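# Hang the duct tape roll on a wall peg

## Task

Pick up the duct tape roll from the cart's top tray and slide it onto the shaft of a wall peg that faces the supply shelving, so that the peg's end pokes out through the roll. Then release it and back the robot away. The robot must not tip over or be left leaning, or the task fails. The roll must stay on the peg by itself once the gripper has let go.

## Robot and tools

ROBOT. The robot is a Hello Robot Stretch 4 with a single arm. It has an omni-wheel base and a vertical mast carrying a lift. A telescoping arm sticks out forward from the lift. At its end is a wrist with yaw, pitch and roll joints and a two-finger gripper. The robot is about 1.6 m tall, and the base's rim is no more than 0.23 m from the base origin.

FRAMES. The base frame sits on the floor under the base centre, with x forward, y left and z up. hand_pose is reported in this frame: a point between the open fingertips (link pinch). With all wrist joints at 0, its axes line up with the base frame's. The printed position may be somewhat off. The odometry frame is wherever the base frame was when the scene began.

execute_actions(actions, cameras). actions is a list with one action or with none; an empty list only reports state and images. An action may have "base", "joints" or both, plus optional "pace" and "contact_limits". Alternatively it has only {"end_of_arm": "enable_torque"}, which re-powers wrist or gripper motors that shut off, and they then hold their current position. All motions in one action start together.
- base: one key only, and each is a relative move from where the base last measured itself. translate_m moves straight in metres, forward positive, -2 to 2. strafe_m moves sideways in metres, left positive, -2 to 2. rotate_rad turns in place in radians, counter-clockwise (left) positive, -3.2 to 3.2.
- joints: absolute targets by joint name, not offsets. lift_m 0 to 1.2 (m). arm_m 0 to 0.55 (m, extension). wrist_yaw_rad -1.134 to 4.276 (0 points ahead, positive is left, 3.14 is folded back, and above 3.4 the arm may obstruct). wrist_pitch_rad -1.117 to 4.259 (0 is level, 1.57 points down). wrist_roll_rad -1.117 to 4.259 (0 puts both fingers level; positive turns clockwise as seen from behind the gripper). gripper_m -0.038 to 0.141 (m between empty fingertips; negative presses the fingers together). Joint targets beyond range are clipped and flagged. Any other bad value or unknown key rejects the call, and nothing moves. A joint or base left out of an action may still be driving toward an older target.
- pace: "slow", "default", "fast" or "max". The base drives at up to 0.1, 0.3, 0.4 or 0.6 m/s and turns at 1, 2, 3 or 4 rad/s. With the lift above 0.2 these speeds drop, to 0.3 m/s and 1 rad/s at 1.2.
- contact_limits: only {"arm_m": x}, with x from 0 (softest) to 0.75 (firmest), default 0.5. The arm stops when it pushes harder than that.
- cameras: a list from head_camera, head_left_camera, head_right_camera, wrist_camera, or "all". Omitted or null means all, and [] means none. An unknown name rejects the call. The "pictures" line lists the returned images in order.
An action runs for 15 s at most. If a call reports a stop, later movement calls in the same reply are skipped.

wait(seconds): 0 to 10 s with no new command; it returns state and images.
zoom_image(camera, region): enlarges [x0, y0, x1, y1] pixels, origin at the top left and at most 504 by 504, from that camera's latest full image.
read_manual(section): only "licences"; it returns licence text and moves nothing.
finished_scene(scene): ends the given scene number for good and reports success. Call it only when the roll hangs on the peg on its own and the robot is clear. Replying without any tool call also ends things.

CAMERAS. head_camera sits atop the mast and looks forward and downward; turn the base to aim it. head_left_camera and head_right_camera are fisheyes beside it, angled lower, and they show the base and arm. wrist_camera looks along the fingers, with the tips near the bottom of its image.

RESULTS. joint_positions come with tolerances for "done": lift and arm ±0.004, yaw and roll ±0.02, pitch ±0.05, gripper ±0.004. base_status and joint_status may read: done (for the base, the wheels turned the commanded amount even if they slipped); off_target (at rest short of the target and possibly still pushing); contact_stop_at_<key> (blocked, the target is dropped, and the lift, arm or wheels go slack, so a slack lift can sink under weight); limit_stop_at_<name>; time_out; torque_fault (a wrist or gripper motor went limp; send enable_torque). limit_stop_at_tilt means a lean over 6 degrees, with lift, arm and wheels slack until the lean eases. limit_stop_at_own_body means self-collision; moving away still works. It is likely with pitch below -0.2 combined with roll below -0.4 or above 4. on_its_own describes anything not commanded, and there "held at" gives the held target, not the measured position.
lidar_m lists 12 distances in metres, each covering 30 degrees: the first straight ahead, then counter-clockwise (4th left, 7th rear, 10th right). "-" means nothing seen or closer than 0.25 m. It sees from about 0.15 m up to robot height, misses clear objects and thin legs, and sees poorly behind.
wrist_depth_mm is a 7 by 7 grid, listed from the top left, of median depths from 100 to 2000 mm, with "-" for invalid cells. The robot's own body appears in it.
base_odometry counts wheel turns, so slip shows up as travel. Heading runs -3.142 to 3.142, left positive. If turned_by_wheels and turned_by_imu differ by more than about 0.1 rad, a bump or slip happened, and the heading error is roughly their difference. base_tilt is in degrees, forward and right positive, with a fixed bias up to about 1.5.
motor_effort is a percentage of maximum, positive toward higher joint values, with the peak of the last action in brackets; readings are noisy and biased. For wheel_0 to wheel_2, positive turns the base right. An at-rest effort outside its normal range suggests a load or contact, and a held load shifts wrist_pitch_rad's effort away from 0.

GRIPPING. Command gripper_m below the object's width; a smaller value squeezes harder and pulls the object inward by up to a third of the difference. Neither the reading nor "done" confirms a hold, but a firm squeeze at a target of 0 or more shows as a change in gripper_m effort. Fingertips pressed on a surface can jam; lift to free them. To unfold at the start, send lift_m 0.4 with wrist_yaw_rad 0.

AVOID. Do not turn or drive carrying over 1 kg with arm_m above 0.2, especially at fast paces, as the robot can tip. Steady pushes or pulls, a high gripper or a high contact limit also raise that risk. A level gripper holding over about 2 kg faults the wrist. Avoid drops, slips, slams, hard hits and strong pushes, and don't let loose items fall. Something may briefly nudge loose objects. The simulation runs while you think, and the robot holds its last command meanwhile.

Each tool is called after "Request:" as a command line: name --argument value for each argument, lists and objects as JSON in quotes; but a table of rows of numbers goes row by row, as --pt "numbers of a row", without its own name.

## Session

Request:
execute_actions --actions '[]'

Scene clock: 0.00 s.
base_odometry: x=+0.000 y=+0.000 heading=+0.000 (m, m, rad; odometry frame)
turned_by_wheels: +0.000 (rad since the last result)
turned_by_imu: +0.000 (rad since the last result)
base_tilt: forward=+0.7 right=+0.3 (deg)
lidar_m: 1.51 1.49 2.23 1.83 2.26 1.81 2.14 2.29 2.51 2.55 1.32 1.23
base_status: not commanded
joint_positions: lift_m=+0.216 arm_m=-0.001 wrist_yaw_rad=+3.170 wrist_pitch_rad=+0.003 wrist_roll_rad=-0.001 gripper_m=+0.057
joint_status: not commanded
motor_effort: lift_m=+19 arm_m=+0 wrist_yaw_rad=+0 wrist_pitch_rad=-5 wrist_roll_rad=+1 gripper_m=-2 wheel_0=+0 wheel_1=+0 wheel_2=+0 (%)
hand_pose: x=-0.1212 y=+0.0793 z=+0.3932 quat_wxyz=(-0.014, -0.001, -0.001, +1.000) (m; base frame)
wrist_depth_mm: - 136 - - - - 1983 / - 122 - - - 1863 1921 / - 120 167 - - 1863 1921 / 113 133 213 - - 1756 1921 / 218 - - - - 1661 1863 / 1464 1661 208 1756 1397 1618 1618 / 1042 991 1060 1078 991 1098 1098
pictures: head_camera, head_left_camera, head_right_camera, wrist_camera
Images, in order (width x height): head_camera 420x560, head_left_camera 420x672, head_right_camera 420x672, wrist_camera 616x392.

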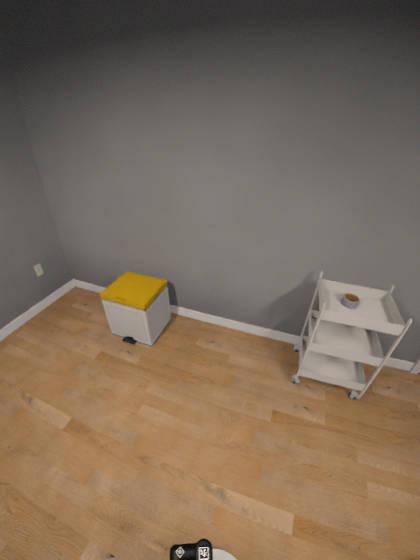

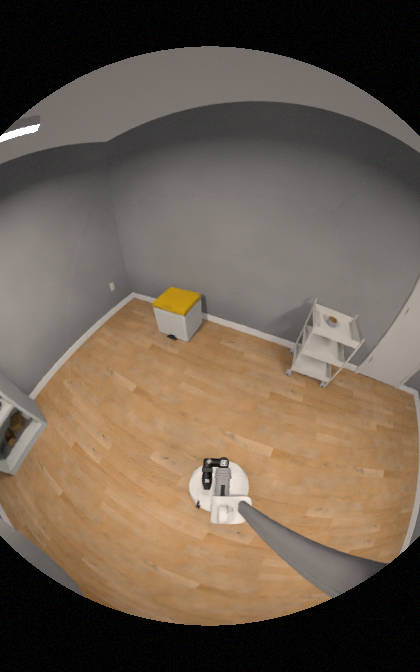

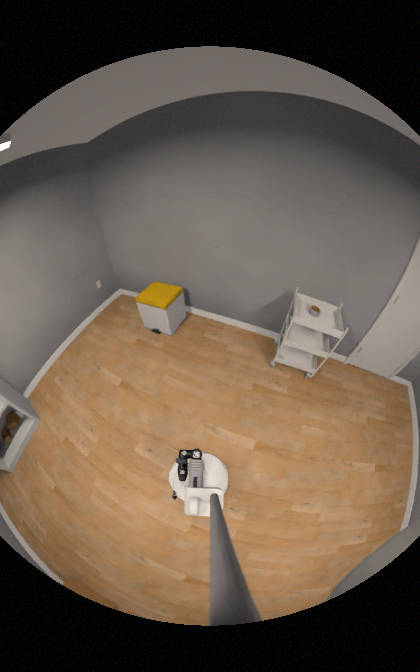

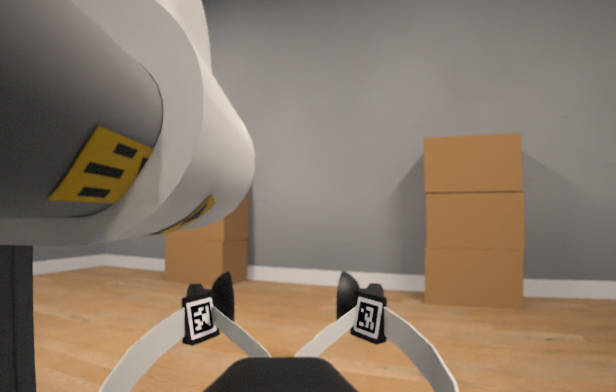

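Request:
zoom_image --camera "head_camera" --region '[270, 250, 420, 410]'

Region (270, 250, 420, 410) of head_camera's 420x560 image, scaled by 3.150, with more detail than that image has; it fills the left 472 columns of this view, and the rest is white.

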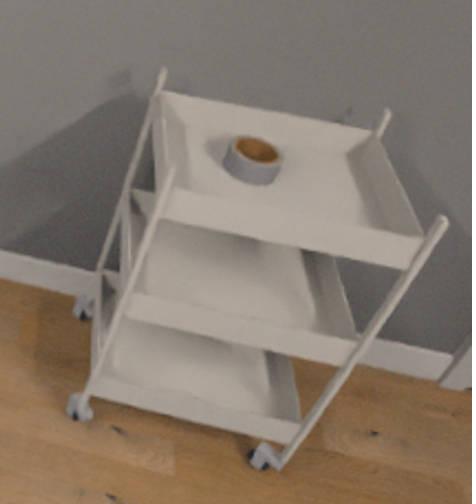

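Request:
execute_actions --actions '[{"base": {"rotate_rad": -0.578}, "joints": {"lift_m": 0.36}, "pace": "fast"}]'

Scene clock: 36.67 s.
base_odometry: x=+0.000 y=+0.000 heading=-0.578 (m, m, rad; odometry frame)
turned_by_wheels: -0.578 (rad since the last result)
turned_by_imu: -0.579 (rad since the last result)
base_tilt: forward=+0.5 right=+0.5 (deg)
lidar_m: 1.23 1.64 1.49 2.22 1.82 2.12 1.79 2.15 2.21 2.42 2.53 1.37
base_status: done
joint_positions: lift_m=+0.360 arm_m=-0.001 wrist_yaw_rad=+3.170 wrist_pitch_rad=+0.003 wrist_roll_rad=-0.001 gripper_m=+0.057
joint_status: all done
motor_effort: lift_m=+22(20) arm_m=+0(0) wrist_yaw_rad=-1(0) wrist_pitch_rad=-5(5) wrist_roll_rad=+1(2) gripper_m=-2(3) wheel_0=+0(5) wheel_1=-1(11) wheel_2=-1(6) (%)
hand_pose: x=-0.1212 y=+0.0793 z=+0.5372 quat_wxyz=(-0.014, -0.001, -0.001, +1.000) (m; base frame)
wrist_depth_mm: - 135 - - - - 1983 / - 122 - - - - 1921 / - 121 167 - - - 1983 / 113 133 213 - - - 1921 / 218 - 1921 - - - 1921 / 1983 - 208 1983 1863 - 1863 / 1366 1308 1430 1464 1336 1430 1430
pictures: head_camera, head_left_camera, head_right_camera, wrist_camera
Images, in order (width x height): head_camera 420x560, head_left_camera 420x672, head_right_camera 420x672, wrist_camera 616x392.

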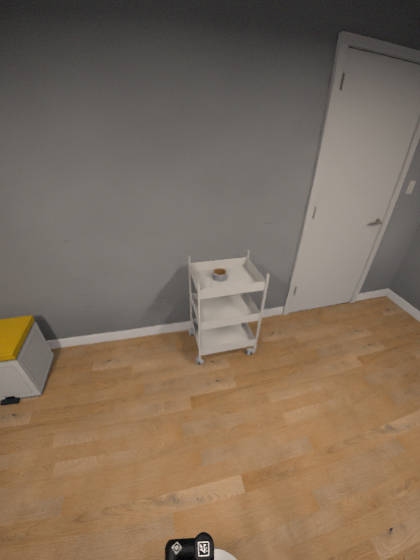

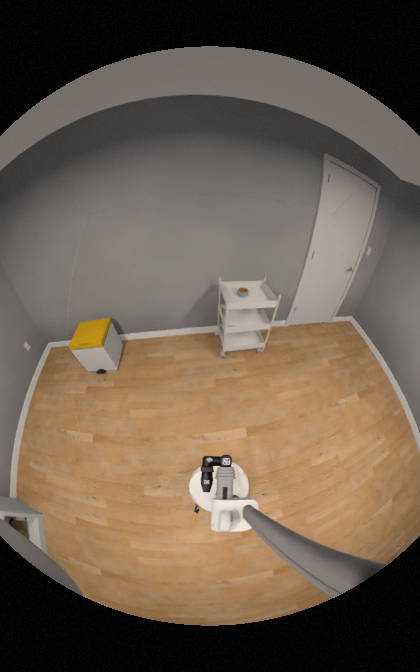

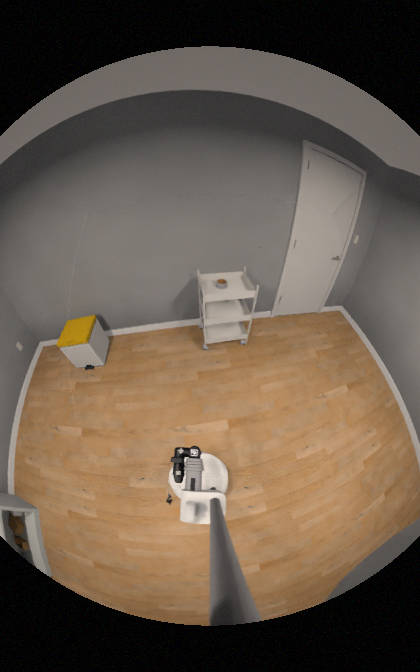

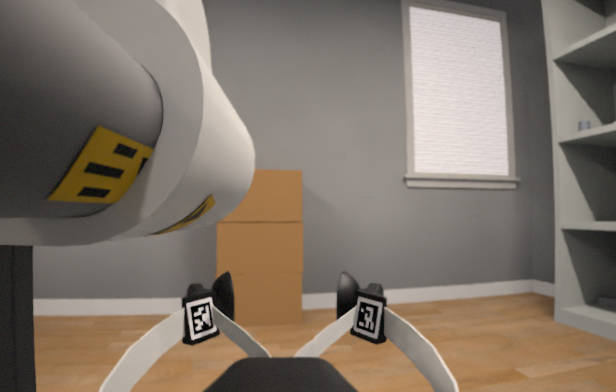

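Request:
execute_actions --actions '[{"base": {"translate_m": 0.84}, "joints": {"lift_m": 0.93, "wrist_yaw_rad": 0}, "pace": "fast"}]'

Scene clock: 48.13 s.
base_odometry: x=+0.704 y=-0.459 heading=-0.578 (m, m, rad; odometry frame)
turned_by_wheels: +0.000 (rad since the last result)
turned_by_imu: +0.003 (rad since the last result)
base_tilt: forward=+0.5 right=+0.3 (deg)
lidar_m: 0.41 0.80 0.98 1.14 2.40 2.34 2.66 2.83 2.64 2.36 1.43 0.44
base_status: done
joint_positions: lift_m=+0.930 arm_m=-0.001 wrist_yaw_rad=+0.000 wrist_pitch_rad=+0.003 wrist_roll_rad=-0.001 gripper_m=+0.057
joint_status: all done
motor_effort: lift_m=+21(23) arm_m=+0(0) wrist_yaw_rad=-2(8) wrist_pitch_rad=-5(5) wrist_roll_rad=-2(3) gripper_m=-3(2) wheel_0=-2(5) wheel_1=-1(8) wheel_2=+1(11) (%)
hand_pose: x=+0.4581 y=-0.0873 z=+1.1072 quat_wxyz=(+1.000, -0.001, +0.001, +0.000) (m; base frame)
wrist_depth_mm: 539 569 603 640 668 723 768 / 539 574 603 640 676 715 759 / 539 569 603 634 668 715 768 / 535 559 591 634 668 699 750 / 530 559 591 627 661 707 759 / 530 544 209 621 654 707 750 / 525 535 574 603 647 699 741
pictures: head_camera, head_left_camera, head_right_camera, wrist_camera
Images, in order (width x height): head_camera 420x560, head_left_camera 420x672, head_right_camera 420x672, wrist_camera 616x392.

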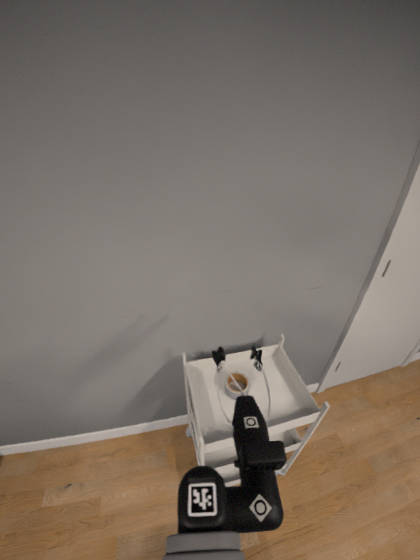

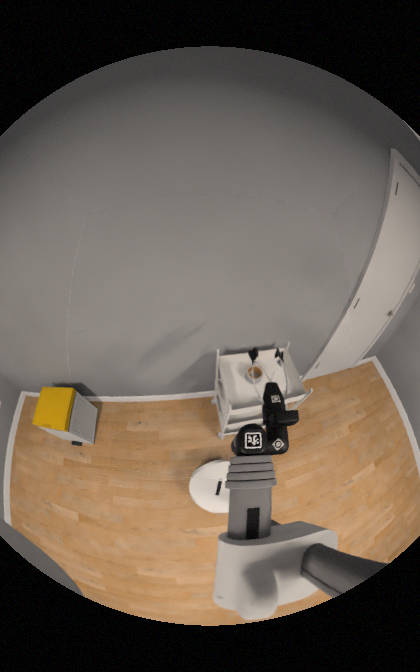

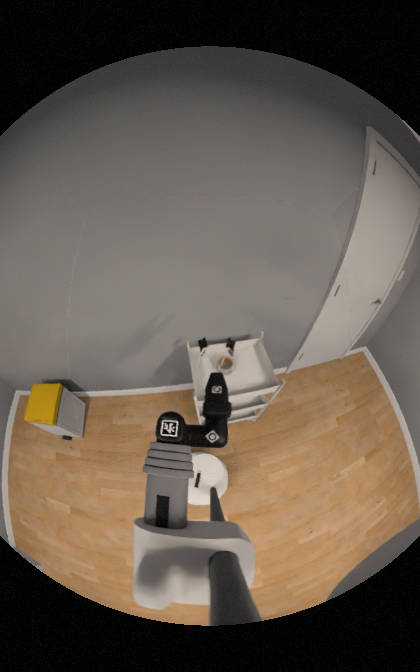

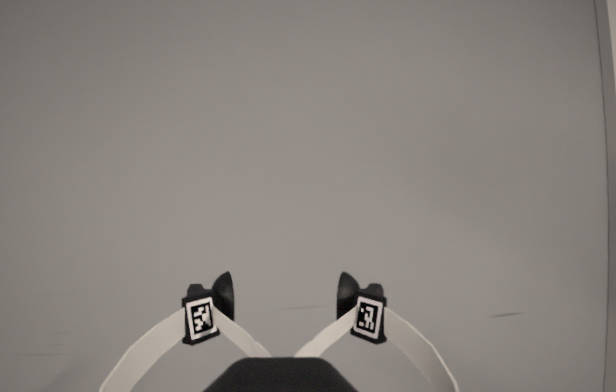

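Request:
execute_actions --actions '[{"base": {"strafe_m": -0.05}, "joints": {"arm_m": 0.42, "wrist_pitch_rad": 1.57, "gripper_m": 0.14, "lift_m": 0.97}}]' --cameras '["wrist_camera", "head_camera"]'

Scene clock: 61.77 s.
base_odometry: x=+0.676 y=-0.501 heading=-0.578 (m, m, rad; odometry frame)
turned_by_wheels: +0.000 (rad since the last result)
turned_by_imu: +0.002 (rad since the last result)
base_tilt: forward=+0.6 right=+0.5 (deg)
lidar_m: 0.39 0.82 1.00 1.18 2.45 2.37 2.65 2.80 2.61 2.31 1.44 0.44
base_status: done
joint_positions: lift_m=+0.970 arm_m=+0.419 wrist_yaw_rad=+0.000 wrist_pitch_rad=+1.570 wrist_roll_rad=-0.001 gripper_m=+0.140
joint_status: all done
motor_effort: lift_m=+22(25) arm_m=+7(9) wrist_yaw_rad=-1(2) wrist_pitch_rad=+1(1) wrist_roll_rad=-1(1) gripper_m=+1(3) wheel_0=+1(13) wheel_1=+0(9) wheel_2=+1(2) (%)
hand_pose: x=+0.5899 y=-0.0874 z=+0.8594 quat_wxyz=(+0.707, -0.001, +0.707, +0.001) (m; base frame)
wrist_depth_mm: 345 375 415 462 508 535 569 / 433 504 521 427 430 415 917 / 661 404 415 421 424 430 1138 / 1042 413 413 418 424 430 1138 / 1042 407 415 415 424 424 1098 / 1025 202 407 415 213 424 399 / 1042 392 410 289 418 399 387
pictures: head_camera, wrist_camera
Images, in order (width x height): head_camera 420x560, wrist_camera 616x392.

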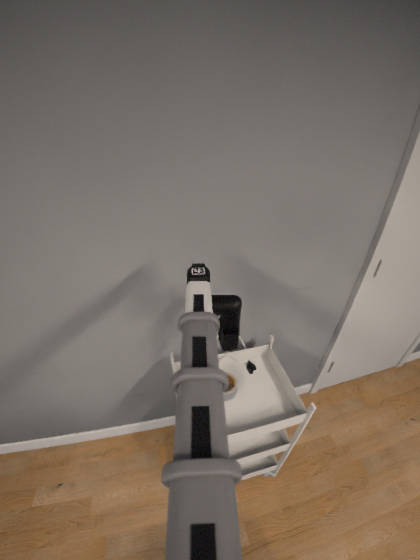

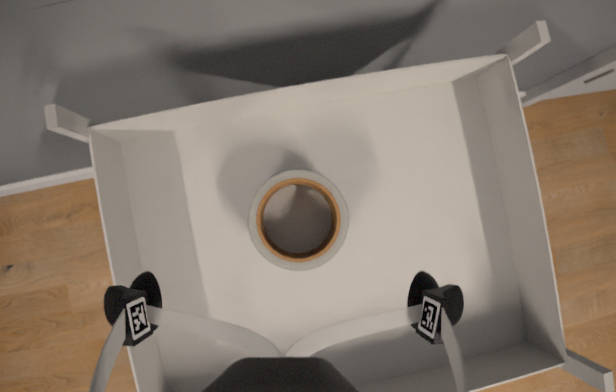

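Request:
execute_actions --actions '[{"base": {"strafe_m": -0.014}, "joints": {"arm_m": 0.451, "lift_m": 0.865}}]' --cameras '["wrist_camera"]'

Scene clock: 75.40 s.
base_odometry: x=+0.669 y=-0.513 heading=-0.578 (m, m, rad; odometry frame)
turned_by_wheels: +0.000 (rad since the last result)
turned_by_imu: +0.002 (rad since the last result)
base_tilt: forward=+0.4 right=+0.5 (deg)
lidar_m: 0.37 0.82 1.02 1.19 2.44 2.40 2.65 2.79 2.58 2.29 1.43 0.44
base_status: done
joint_positions: lift_m=+0.865 arm_m=+0.450 wrist_yaw_rad=+0.000 wrist_pitch_rad=+1.570 wrist_roll_rad=-0.001 gripper_m=+0.140
joint_status: all done
motor_effort: lift_m=+15(18) arm_m=+7(8) wrist_yaw_rad=-1(1) wrist_pitch_rad=+0(0) wrist_roll_rad=+0(0) gripper_m=+0(1) wheel_0=+2(9) wheel_1=-2(10) wheel_2=+1(0) (%)
hand_pose: x=+0.6209 y=-0.0874 z=+0.7550 quat_wxyz=(+0.707, -0.001, +0.707, +0.001) (m; base frame)
wrist_depth_mm: 300 325 362 399 436 452 364 / 389 424 427 309 317 325 294 / 293 306 314 317 320 324 307 / 303 307 309 315 319 324 324 / 290 304 307 309 315 319 324 / 273 202 266 267 212 319 322 / 263 303 306 236 314 317 319
pictures: wrist_camera
Images, in order (width x height): wrist_camera 616x392.

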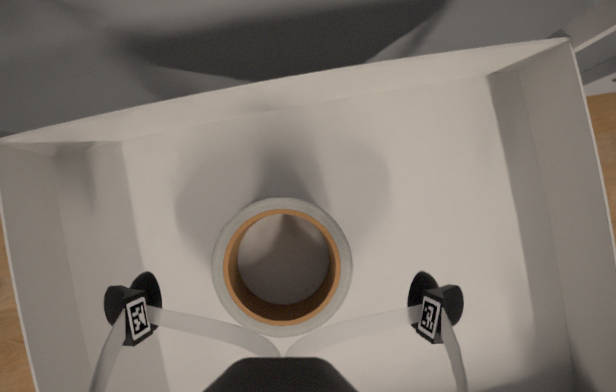

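Request:
execute_actions --actions '[{"joints": {"arm_m": 0.454, "lift_m": 0.806, "gripper_m": 0.128}}]' --cameras '["wrist_camera"]'

Scene clock: 83.00 s.
base_odometry: x=+0.669 y=-0.513 heading=-0.578 (m, m, rad; odometry frame)
turned_by_wheels: +0.000 (rad since the last result)
turned_by_imu: +0.002 (rad since the last result)
base_tilt: forward=+0.5 right=+0.6 (deg)
lidar_m: 0.39 0.83 1.02 1.18 2.42 2.40 2.63 2.80 2.56 2.30 1.45 0.43
base_status: not commanded
joint_positions: lift_m=+0.806 arm_m=+0.453 wrist_yaw_rad=+0.000 wrist_pitch_rad=+1.570 wrist_roll_rad=-0.001 gripper_m=+0.128
joint_status: all done
motor_effort: lift_m=+15(12) arm_m=+7(8) wrist_yaw_rad=-1(1) wrist_pitch_rad=+1(1) wrist_roll_rad=-2(2) gripper_m=-1(1) wheel_0=+1(2) wheel_1=-2(2) wheel_2=+0(0) (%)
hand_pose: x=+0.6238 y=-0.0874 z=+0.6960 quat_wxyz=(+0.707, -0.001, +0.707, +0.001) (m; base frame)
wrist_depth_mm: 296 322 351 359 216 221 244 / 342 217 226 254 260 264 266 / 247 251 255 256 260 263 264 / 246 250 252 255 257 262 265 / 246 248 251 253 257 259 262 / 245 205 227 251 205 257 259 / 244 245 246 162 254 257 258
pictures: wrist_camera
Images, in order (width x height): wrist_camera 616x392.

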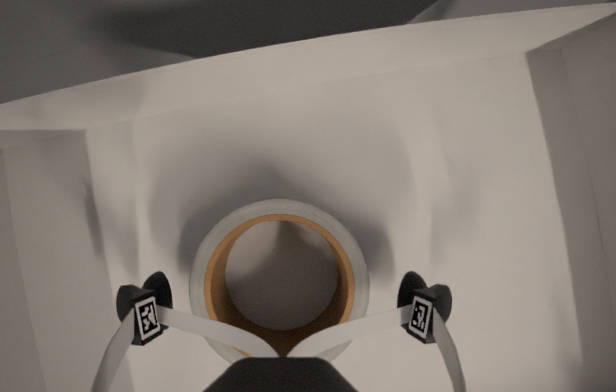

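Request:
execute_actions --actions '[{"joints": {"gripper_m": 0.05}}]' --cameras '["wrist_camera"]'

Request:
execute_actions --actions '[{"joints": {"lift_m": 0.95}}]' --cameras '["wrist_camera", "head_camera"]'

Scene clock: 87.60 s.
base_odometry: x=+0.669 y=-0.513 heading=-0.578 (m, m, rad; odometry frame)
turned_by_wheels: +0.000 (rad since the last result)
turned_by_imu: +0.002 (rad since the last result)
base_tilt: forward=+0.5 right=+0.4 (deg)
lidar_m: 0.38 0.83 0.99 1.19 2.44 2.41 2.66 2.80 2.56 2.31 1.45 0.45
base_status: not commanded
joint_positions: lift_m=+0.806 arm_m=+0.453 wrist_yaw_rad=+0.000 wrist_pitch_rad=+1.570 wrist_roll_rad=-0.001 gripper_m=+0.050
joint_status: all done
motor_effort: lift_m=+15(15) arm_m=+7(7) wrist_yaw_rad=-1(1) wrist_pitch_rad=+1(1) wrist_roll_rad=+0(3) gripper_m=-17(17) wheel_0=+1(2) wheel_1=-2(2) wheel_2=+1(0) (%)
hand_pose: x=+0.6238 y=-0.0874 z=+0.6960 quat_wxyz=(+0.707, -0.001, +0.707, +0.001) (m; base frame)
wrist_depth_mm: 297 319 349 353 217 220 243 / 334 216 227 257 260 264 265 / 247 252 254 257 259 262 266 / 246 249 252 253 256 262 263 / 244 248 249 253 257 258 262 / 243 244 204 252 190 259 260 / 242 244 197 195 253 256 256
pictures: wrist_camera
Images, in order (width x height): wrist_camera 616x392.

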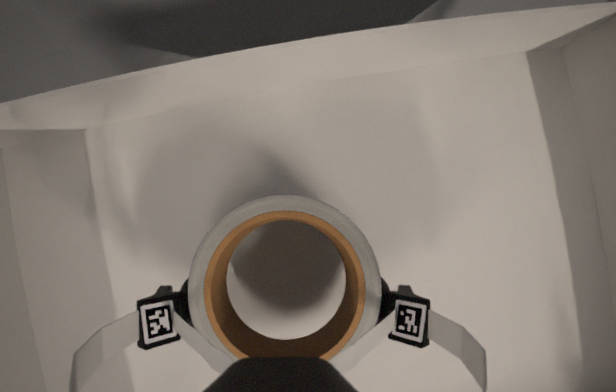

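Scene clock: 89.27 s.
base_odometry: x=+0.669 y=-0.513 heading=-0.578 (m, m, rad; odometry frame)
turned_by_wheels: +0.000 (rad since the last result)
turned_by_imu: +0.001 (rad since the last result)
base_tilt: forward=+0.6 right=+0.5 (deg)
lidar_m: 0.39 0.83 1.01 1.19 2.43 2.38 2.64 2.79 2.57 2.30 1.45 0.46
base_status: not commanded
joint_positions: lift_m=+0.950 arm_m=+0.453 wrist_yaw_rad=+0.000 wrist_pitch_rad=+1.570 wrist_roll_rad=-0.001 gripper_m=+0.050
joint_status: all done
motor_effort: lift_m=+23(28) arm_m=+7(7) wrist_yaw_rad=-1(1) wrist_pitch_rad=+0(0) wrist_roll_rad=+0(1) gripper_m=-17(17) wheel_0=+2(1) wheel_1=-2(2) wheel_2=+0(0) (%)
hand_pose: x=+0.6238 y=-0.0874 z=+0.8394 quat_wxyz=(+0.707, -0.001, +0.707, +0.001) (m; base frame)
wrist_depth_mm: 297 320 355 392 433 473 496 / 382 433 496 544 554 413 831 / 500 539 397 397 410 410 1118 / 831 387 394 399 407 407 1118 / 1008 389 392 397 399 402 1118 / 1008 320 202 397 190 402 732 / 1008 351 198 196 397 402 377
pictures: head_camera, wrist_camera
Images, in order (width x height): head_camera 420x560, wrist_camera 616x392.

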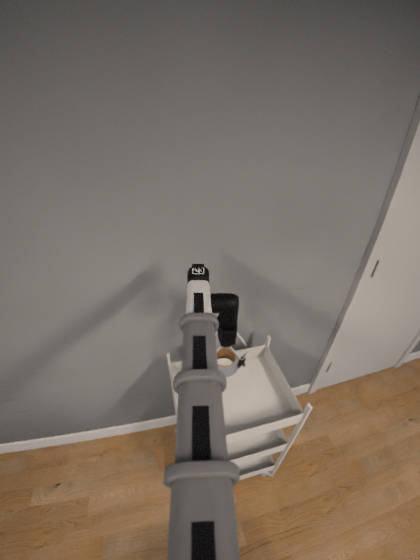

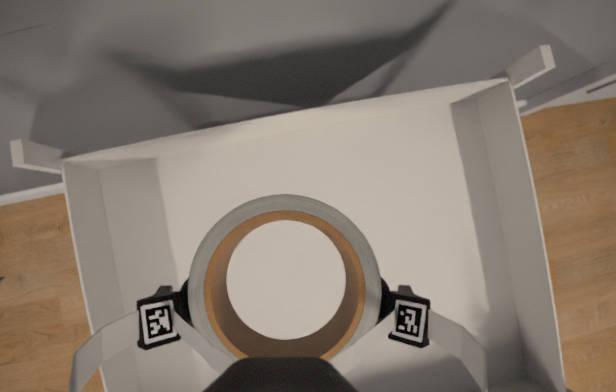

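Request:
execute_actions --actions '[{"joints": {"arm_m": 0.0}, "pace": "fast"}]' --cameras '["wrist_camera"]'

Request:
execute_actions --actions '[{"base": {"rotate_rad": -2.0}}]'

Scene clock: 116.70 s.
base_odometry: x=+0.669 y=-0.513 heading=-0.578 (m, m, rad; odometry frame)
turned_by_wheels: +0.000 (rad since the last result)
turned_by_imu: +0.002 (rad since the last result)
base_tilt: forward=+0.5 right=+0.4 (deg)
lidar_m: 0.39 0.83 1.00 1.20 2.46 2.39 2.63 2.81 2.57 2.30 1.43 0.46
base_status: not commanded
joint_positions: lift_m=+0.950 arm_m=+0.001 wrist_yaw_rad=+0.000 wrist_pitch_rad=+1.570 wrist_roll_rad=-0.001 gripper_m=+0.050
joint_status: all done
motor_effort: lift_m=+23(23) arm_m=-7(8) wrist_yaw_rad=+0(0) wrist_pitch_rad=+0(0) wrist_roll_rad=+0(2) gripper_m=-17(15) wheel_0=+1(2) wheel_1=-2(2) wheel_2=+0(1) (%)
hand_pose: x=+0.1723 y=-0.0874 z=+0.8394 quat_wxyz=(+0.707, +0.000, +0.707, +0.000) (m; base frame)
wrist_depth_mm: 1008 370 387 676 691 1078 1138 / 1042 1060 676 676 778 1118 1098 / 1042 1042 1060 1060 1078 1098 1118 / 1042 1042 1042 1042 1098 1118 1118 / 1042 1042 854 854 1078 1060 1098 / 1025 1042 204 854 191 1118 1098 / 1025 1008 198 195 1078 1060 1078
pictures: wrist_camera
Images, in order (width x height): wrist_camera 616x392.

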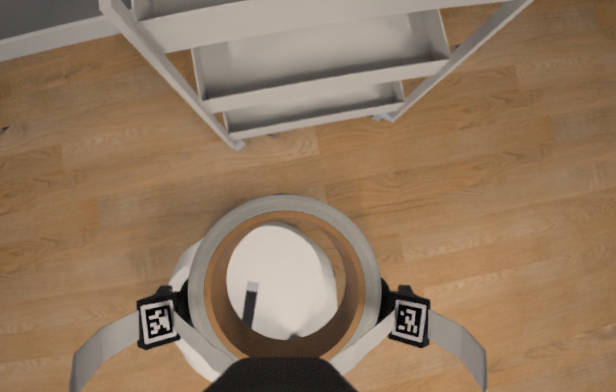

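Scene clock: 119.13 s.
base_odometry: x=+0.669 y=-0.513 heading=-2.578 (m, m, rad; odometry frame)
turned_by_wheels: -2.000 (rad since the last result)
turned_by_imu: -2.006 (rad since the last result)
base_tilt: forward=+0.5 right=+0.5 (deg)
lidar_m: 2.47 2.29 1.27 0.42 0.40 0.83 1.10 1.18 2.41 2.56 2.64 2.79
base_status: done
joint_positions: lift_m=+0.950 arm_m=+0.001 wrist_yaw_rad=+0.000 wrist_pitch_rad=+1.570 wrist_roll_rad=-0.001 gripper_m=+0.050
joint_status: not commanded
motor_effort: lift_m=+22(23) arm_m=-7(7) wrist_yaw_rad=+0(0) wrist_pitch_rad=+0(0) wrist_roll_rad=+1(1) gripper_m=-14(16) wheel_0=+1(6) wheel_1=+2(10) wheel_2=+0(5) (%)
hand_pose: x=+0.1723 y=-0.0874 z=+0.8395 quat_wxyz=(+0.707, +0.000, +0.707, +0.000) (m; base frame)
wrist_depth_mm: 1060 1078 1078 1098 1098 1138 1118 / 1060 1060 1098 1060 1098 1098 1138 / 1042 1042 1060 1060 1098 1078 1118 / 1042 1060 1042 1060 1098 1098 1138 / 1060 1042 831 866 1078 1078 1118 / 904 1025 204 842 191 1078 1078 / 891 976 198 195 1060 1078 1078
pictures: head_camera, head_left_camera, head_right_camera, wrist_camera
Images, in order (width x height): head_camera 420x560, head_left_camera 420x672, head_right_camera 420x672, wrist_camera 616x392.

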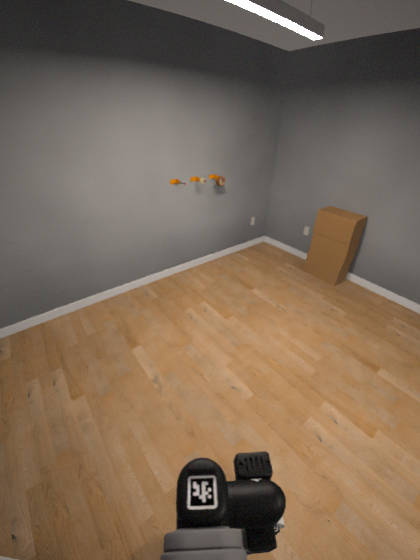

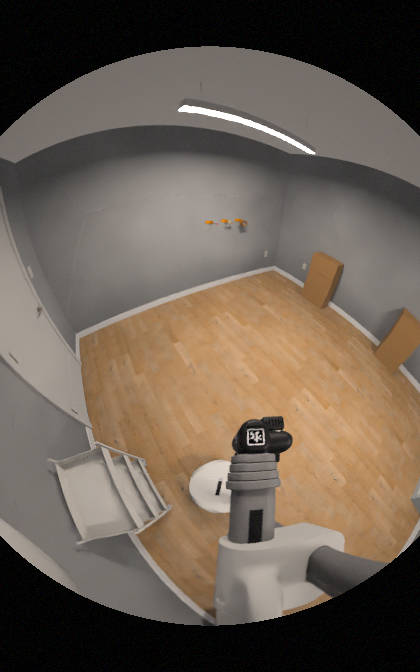

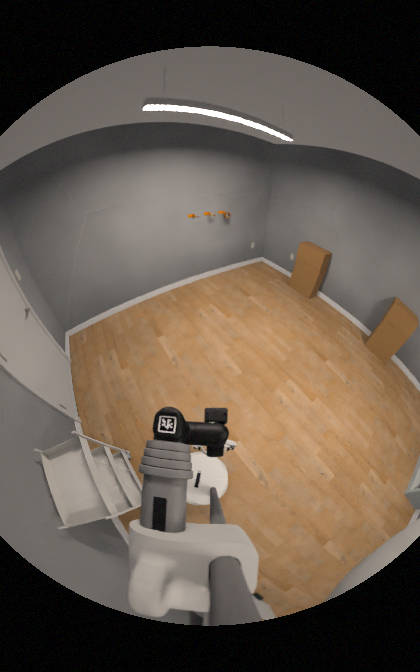

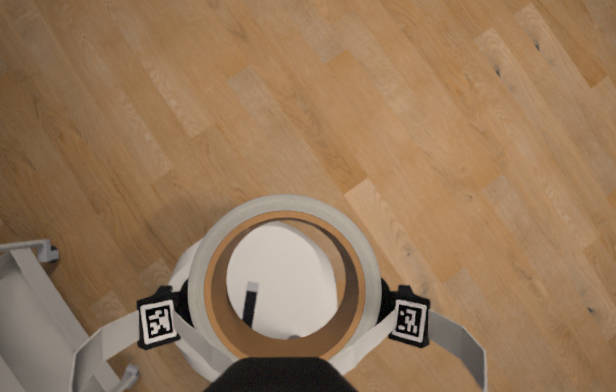

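Request:
execute_actions --actions '[]'

Scene clock: 127.70 s.
base_odometry: x=+0.669 y=-0.513 heading=-2.578 (m, m, rad; odometry frame)
turned_by_wheels: +0.000 (rad since the last result)
turned_by_imu: +0.001 (rad since the last result)
base_tilt: forward=+0.5 right=+0.3 (deg)
lidar_m: 2.48 2.28 1.25 0.42 0.39 0.84 1.08 1.18 2.39 2.58 2.63 2.78
base_status: done
joint_positions: lift_m=+0.950 arm_m=+0.001 wrist_yaw_rad=+0.000 wrist_pitch_rad=+1.570 wrist_roll_rad=-0.001 gripper_m=+0.050
joint_status: not commanded
motor_effort: lift_m=+22(23) arm_m=-7(7) wrist_yaw_rad=+0(0) wrist_pitch_rad=+0(0) wrist_roll_rad=+0(1) gripper_m=-17(16) wheel_0=+1(6) wheel_1=+2(10) wheel_2=+0(5) (%)
hand_pose: x=+0.1723 y=-0.0874 z=+0.8395 quat_wxyz=(+0.707, +0.000, +0.707, +0.000) (m; base frame)
wrist_depth_mm: 1025 1060 1078 1098 1098 1138 1138 / 1060 1078 1078 1078 1078 1118 1138 / 1042 1060 1060 1098 1078 1118 1118 / 1025 1042 1060 1078 1078 1078 1098 / 1008 1042 842 854 1078 1098 1098 / 891 1025 204 842 191 1060 1078 / 891 991 198 195 1060 1060 1098
pictures: head_camera, head_left_camera, head_right_camera, wrist_camera
Images, in order (width x height): head_camera 420x560, head_left_camera 420x672, head_right_camera 420x672, wrist_camera 616x392.

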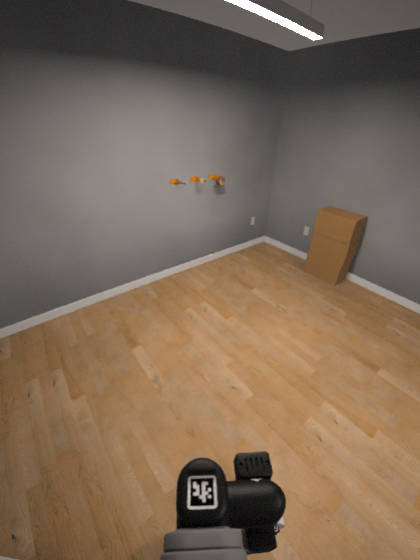

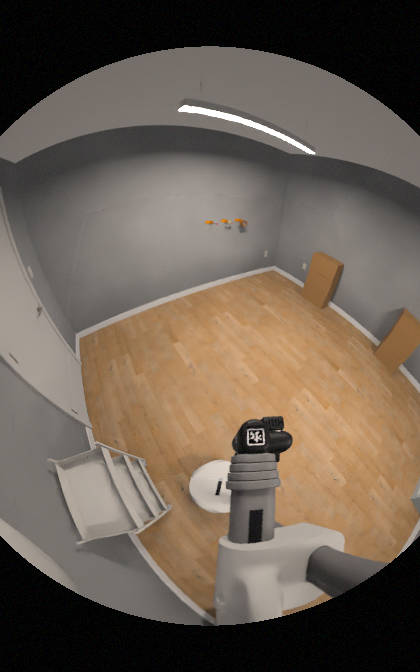

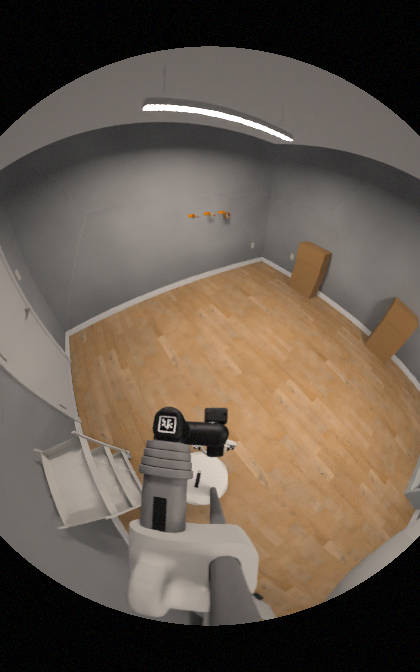

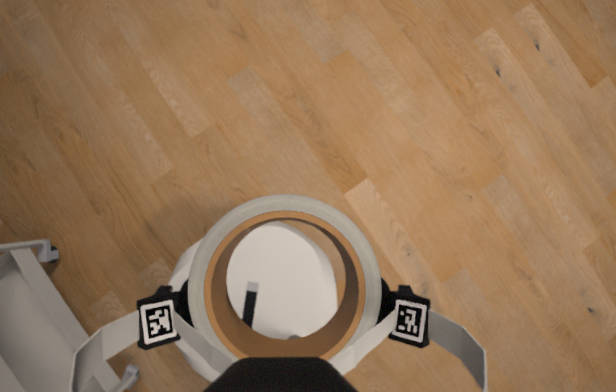

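Request:
zoom_image --camera "head_camera" --region '[150, 160, 250, 210]'

Region (150, 160, 250, 210) of head_camera's 420x560 image, scaled by 5.040, with more detail than that image has.

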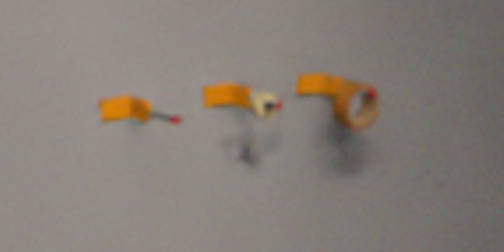

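Request:
execute_actions --actions '[{"base": {"translate_m": 1.8}, "joints": {"lift_m": 0.81, "wrist_pitch_rad": 0.0}, "pace": "fast"}]'

Scene clock: 159.13 s.
base_odometry: x=-0.853 y=-1.474 heading=-2.578 (m, m, rad; odometry frame)
turned_by_wheels: +0.000 (rad since the last result)
turned_by_imu: +0.005 (rad since the last result)
base_tilt: forward=+0.6 right=+0.5 (deg)
lidar_m: 0.45 0.82 0.84 1.09 1.81 1.75 1.89 3.46 2.49 2.04 1.60 1.06
base_status: done
joint_positions: lift_m=+0.810 arm_m=+0.001 wrist_yaw_rad=+0.000 wrist_pitch_rad=+0.004 wrist_roll_rad=-0.001 gripper_m=+0.050
joint_status: all done
motor_effort: lift_m=+16(22) arm_m=-7(7) wrist_yaw_rad=-1(0) wrist_pitch_rad=-11(14) wrist_roll_rad=+0(1) gripper_m=-16(15) wheel_0=+0(7) wheel_1=+0(7) wheel_2=+0(11) (%)
hand_pose: x=+0.4605 y=-0.0874 z=+0.9873 quat_wxyz=(+1.000, -0.001, +0.002, +0.000) (m; base frame)
wrist_depth_mm: 569 647 750 891 1098 1537 1430 / 574 634 759 904 1118 1430 1464 / 569 647 759 891 1098 1397 1430 / 574 640 741 831 1078 1430 1464 / 569 640 707 854 1078 1464 1464 / 564 603 204 842 190 1397 1430 / 549 621 198 196 1042 1308 1430
pictures: head_camera, head_left_camera, head_right_camera, wrist_camera
Images, in order (width x height): head_camera 420x560, head_left_camera 420x672, head_right_camera 420x672, wrist_camera 616x392.

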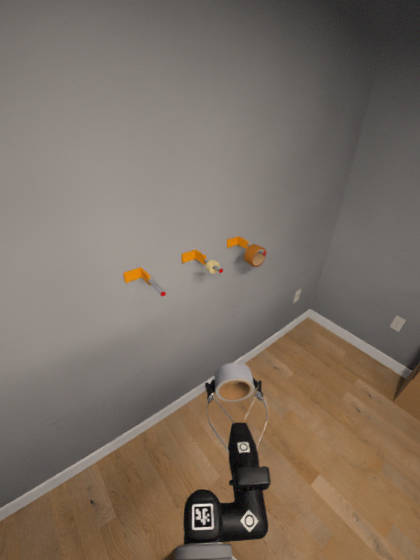

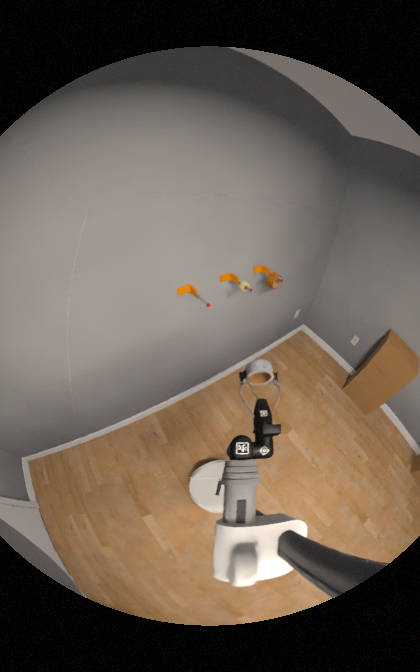

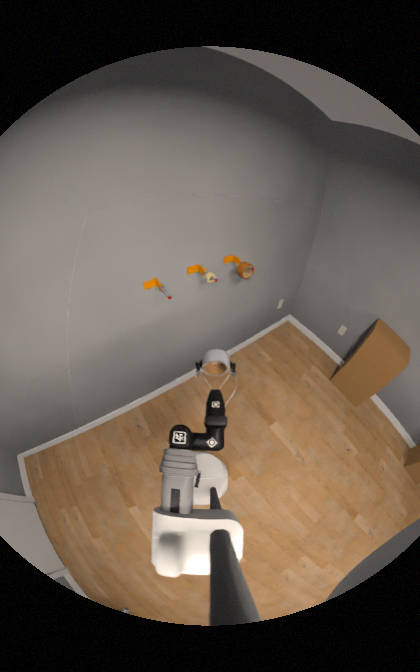

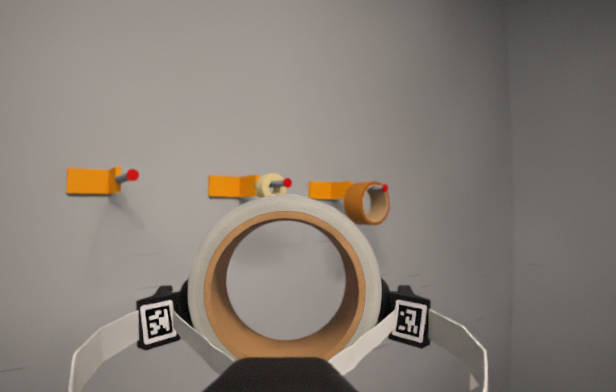

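Request:
execute_actions --actions '[{"base": {"rotate_rad": 0.657}}]' --cameras '["head_camera", "wrist_camera"]'

Request:
execute_actions --actions '[{"base": {"strafe_m": -0.28}}]' --cameras '["head_camera", "wrist_camera"]'

Scene clock: 172.80 s.
base_odometry: x=-0.853 y=-1.475 heading=-1.921 (m, m, rad; odometry frame)
turned_by_wheels: +0.657 (rad since the last result)
turned_by_imu: +0.661 (rad since the last result)
base_tilt: forward=+0.4 right=+0.4 (deg)
lidar_m: 0.43 0.88 1.26 1.79 1.77 2.78 4.03 2.34 1.63 1.60 1.04 0.73
base_status: done
joint_positions: lift_m=+0.810 arm_m=+0.001 wrist_yaw_rad=+0.000 wrist_pitch_rad=+0.004 wrist_roll_rad=-0.001 gripper_m=+0.050
joint_status: not commanded
motor_effort: lift_m=+16(16) arm_m=-6(6) wrist_yaw_rad=-2(3) wrist_pitch_rad=-10(10) wrist_roll_rad=+0(0) gripper_m=-15(18) wheel_0=+0(4) wheel_1=-2(6) wheel_2=+1(6) (%)
hand_pose: x=+0.4606 y=-0.0873 z=+0.9873 quat_wxyz=(+1.000, -0.001, +0.002, +0.000) (m; base frame)
wrist_depth_mm: 609 609 603 609 609 609 609 / 597 609 609 609 609 603 603 / 597 603 603 603 603 603 603 / 603 597 603 603 603 597 609 / 585 591 591 597 597 597 597 / 597 591 204 597 190 597 603 / 585 591 198 196 591 591 603
pictures: head_camera, wrist_camera
Images, in order (width x height): head_camera 420x560, wrist_camera 616x392.

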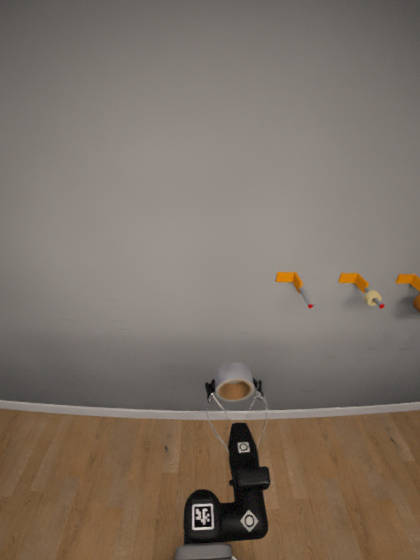

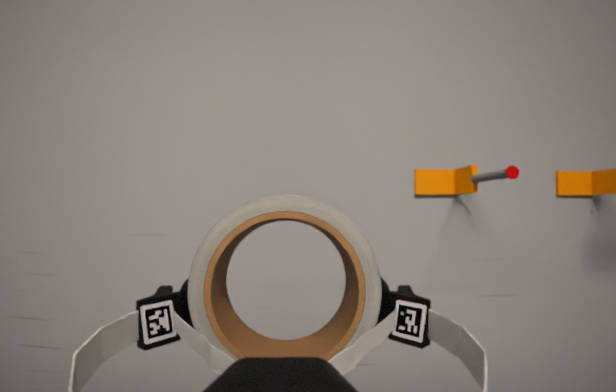

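Scene clock: 175.07 s.
base_odometry: x=-1.116 y=-1.378 heading=-1.921 (m, m, rad; odometry frame)
turned_by_wheels: +0.000 (rad since the last result)
turned_by_imu: +0.002 (rad since the last result)
base_tilt: forward=+0.5 right=+0.3 (deg)
lidar_m: 0.44 0.86 1.23 2.10 1.99 3.12 4.03 2.15 1.34 1.31 1.12 0.72
base_status: done
joint_positions: lift_m=+0.810 arm_m=+0.001 wrist_yaw_rad=+0.000 wrist_pitch_rad=+0.004 wrist_roll_rad=-0.001 gripper_m=+0.050
joint_status: not commanded
motor_effort: lift_m=+17(17) arm_m=-7(6) wrist_yaw_rad=-1(1) wrist_pitch_rad=-10(11) wrist_roll_rad=-1(1) gripper_m=-16(17) wheel_0=+0(8) wheel_1=+1(10) wheel_2=+0(0) (%)
hand_pose: x=+0.4606 y=-0.0874 z=+0.9872 quat_wxyz=(+1.000, -0.001, +0.002, +0.000) (m; base frame)
wrist_depth_mm: 597 597 591 597 597 597 597 / 591 597 597 591 591 597 597 / 591 585 597 585 591 597 591 / 585 591 585 521 585 585 591 / 580 585 591 580 580 585 591 / 585 585 204 574 190 585 580 / 580 574 199 196 574 585 574
pictures: head_camera, wrist_camera
Images, in order (width x height): head_camera 420x560, wrist_camera 616x392.

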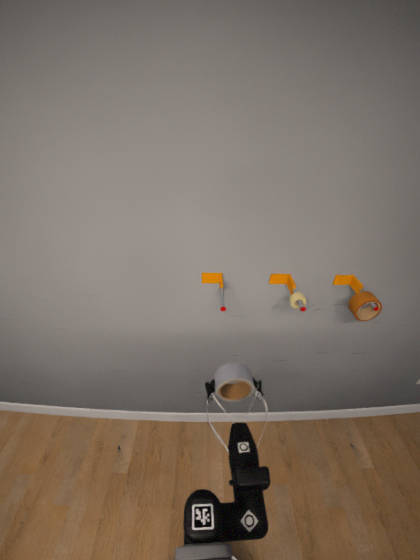

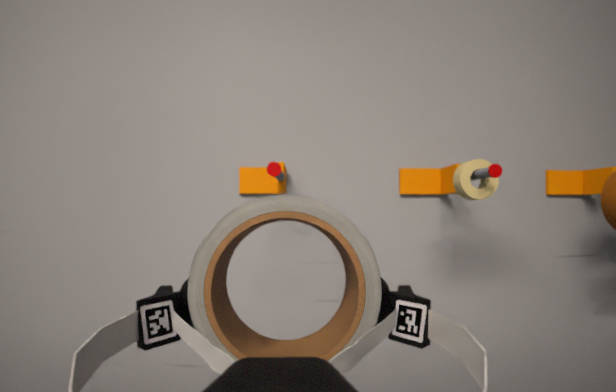

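Request:
zoom_image --camera "wrist_camera" --region '[210, 140, 370, 240]'

Request:
zoom_image --camera "head_camera" --region '[170, 250, 290, 410]'

Region (210, 140, 370, 240) of wrist_camera's 616x392 image, scaled by 3.150; it fills the top 315 rows of this view, and the rest is white.

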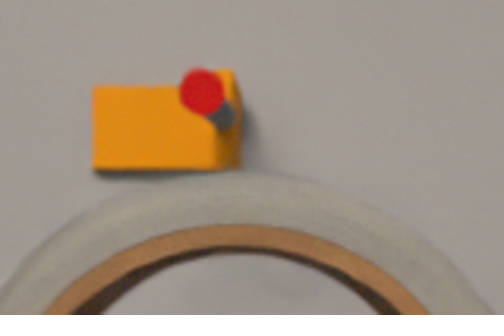

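Region (170, 250, 290, 410) of head_camera's 420x560 image, scaled by 3.150, with more detail than that image has; it fills the left 378 columns of this view, and the rest is white.

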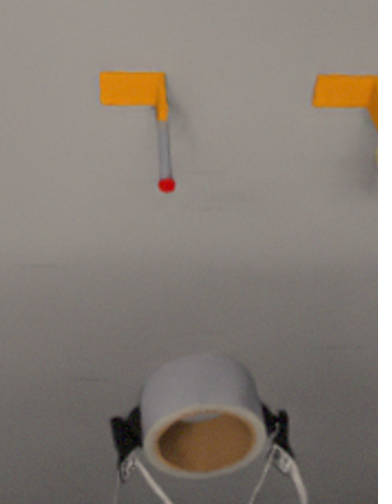

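Request:
zoom_image --camera "head_camera" --region '[0, 380, 420, 440]'

Region (0, 380, 420, 440) of head_camera's 420x560 image, scaled by 1.200, with more detail than that image has; it fills the top 72 rows of this view, and the rest is white.

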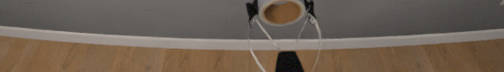

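Request:
zoom_image --camera "head_camera" --region '[0, 385, 60, 435]'

Request:
zoom_image --camera "head_camera" --region '[345, 385, 405, 435]'

Region (0, 385, 60, 435) of head_camera's 420x560 image, scaled by 8.400, with more detail than that image has.

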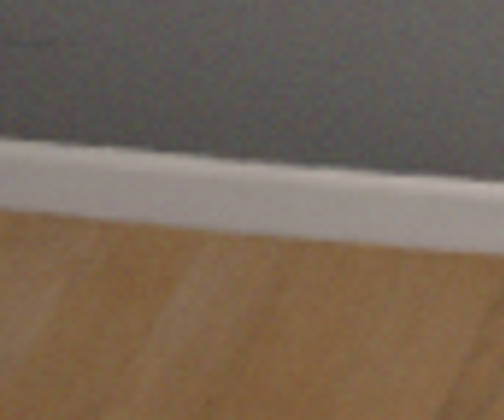

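Region (345, 385, 405, 435) of head_camera's 420x560 image, scaled by 8.400, with more detail than that image has.

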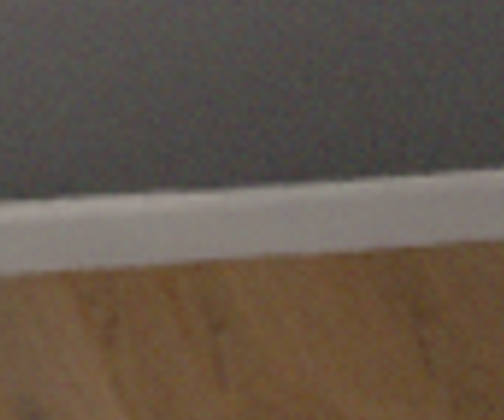

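Request:
execute_actions --actions '[{"base": {"strafe_m": 0.021}, "joints": {"lift_m": 0.875, "arm_m": 0.1}}]' --cameras '["head_camera", "wrist_camera"]'

Scene clock: 229.40 s.
base_odometry: x=-1.096 y=-1.386 heading=-1.921 (m, m, rad; odometry frame)
turned_by_wheels: +0.000 (rad since the last result)
turned_by_imu: +0.002 (rad since the last result)
base_tilt: forward=+0.4 right=+0.3 (deg)
lidar_m: 0.56 0.87 1.23 2.07 1.98 3.11 4.01 2.16 1.37 1.33 1.13 0.73
base_status: done
joint_positions: lift_m=+0.875 arm_m=+0.099 wrist_yaw_rad=+0.000 wrist_pitch_rad=+0.004 wrist_roll_rad=-0.001 gripper_m=+0.050
joint_status: all done
motor_effort: lift_m=+22(25) arm_m=+7(8) wrist_yaw_rad=-1(1) wrist_pitch_rad=-10(11) wrist_roll_rad=+0(1) gripper_m=-17(16) wheel_0=+1(4) wheel_1=-1(7) wheel_2=+0(1) (%)
hand_pose: x=+0.5581 y=-0.0874 z=+1.0518 quat_wxyz=(+1.000, -0.001, +0.002, +0.000) (m; base frame)
wrist_depth_mm: 500 500 500 500 496 500 500 / 492 496 492 496 496 500 496 / 492 492 492 492 496 496 496 / 492 492 492 492 488 492 488 / 484 492 488 488 488 488 427 / 484 484 204 484 190 484 492 / 484 484 199 195 484 484 484
pictures: head_camera, wrist_camera
Images, in order (width x height): head_camera 420x560, wrist_camera 616x392.

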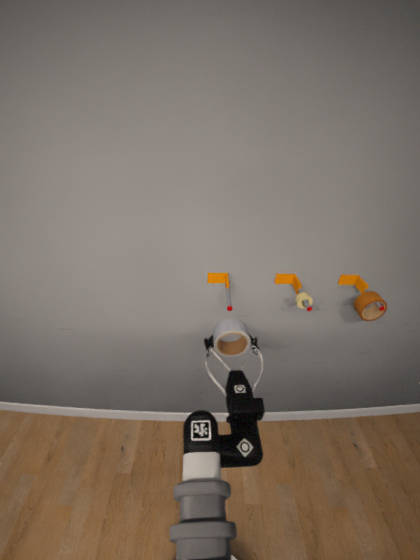

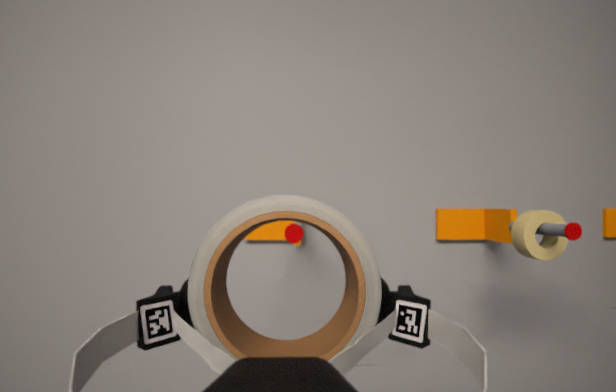

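Request:
zoom_image --camera "wrist_camera" --region '[170, 180, 400, 392]'

Region (170, 180, 400, 392) of wrist_camera's 616x392 image, scaled by 2.191; it fills the top 465 rows of this view, and the rest is white.

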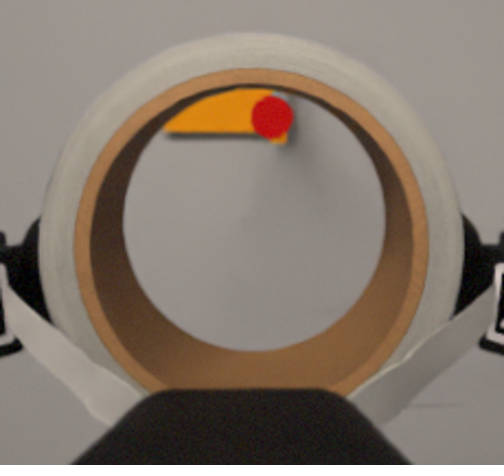

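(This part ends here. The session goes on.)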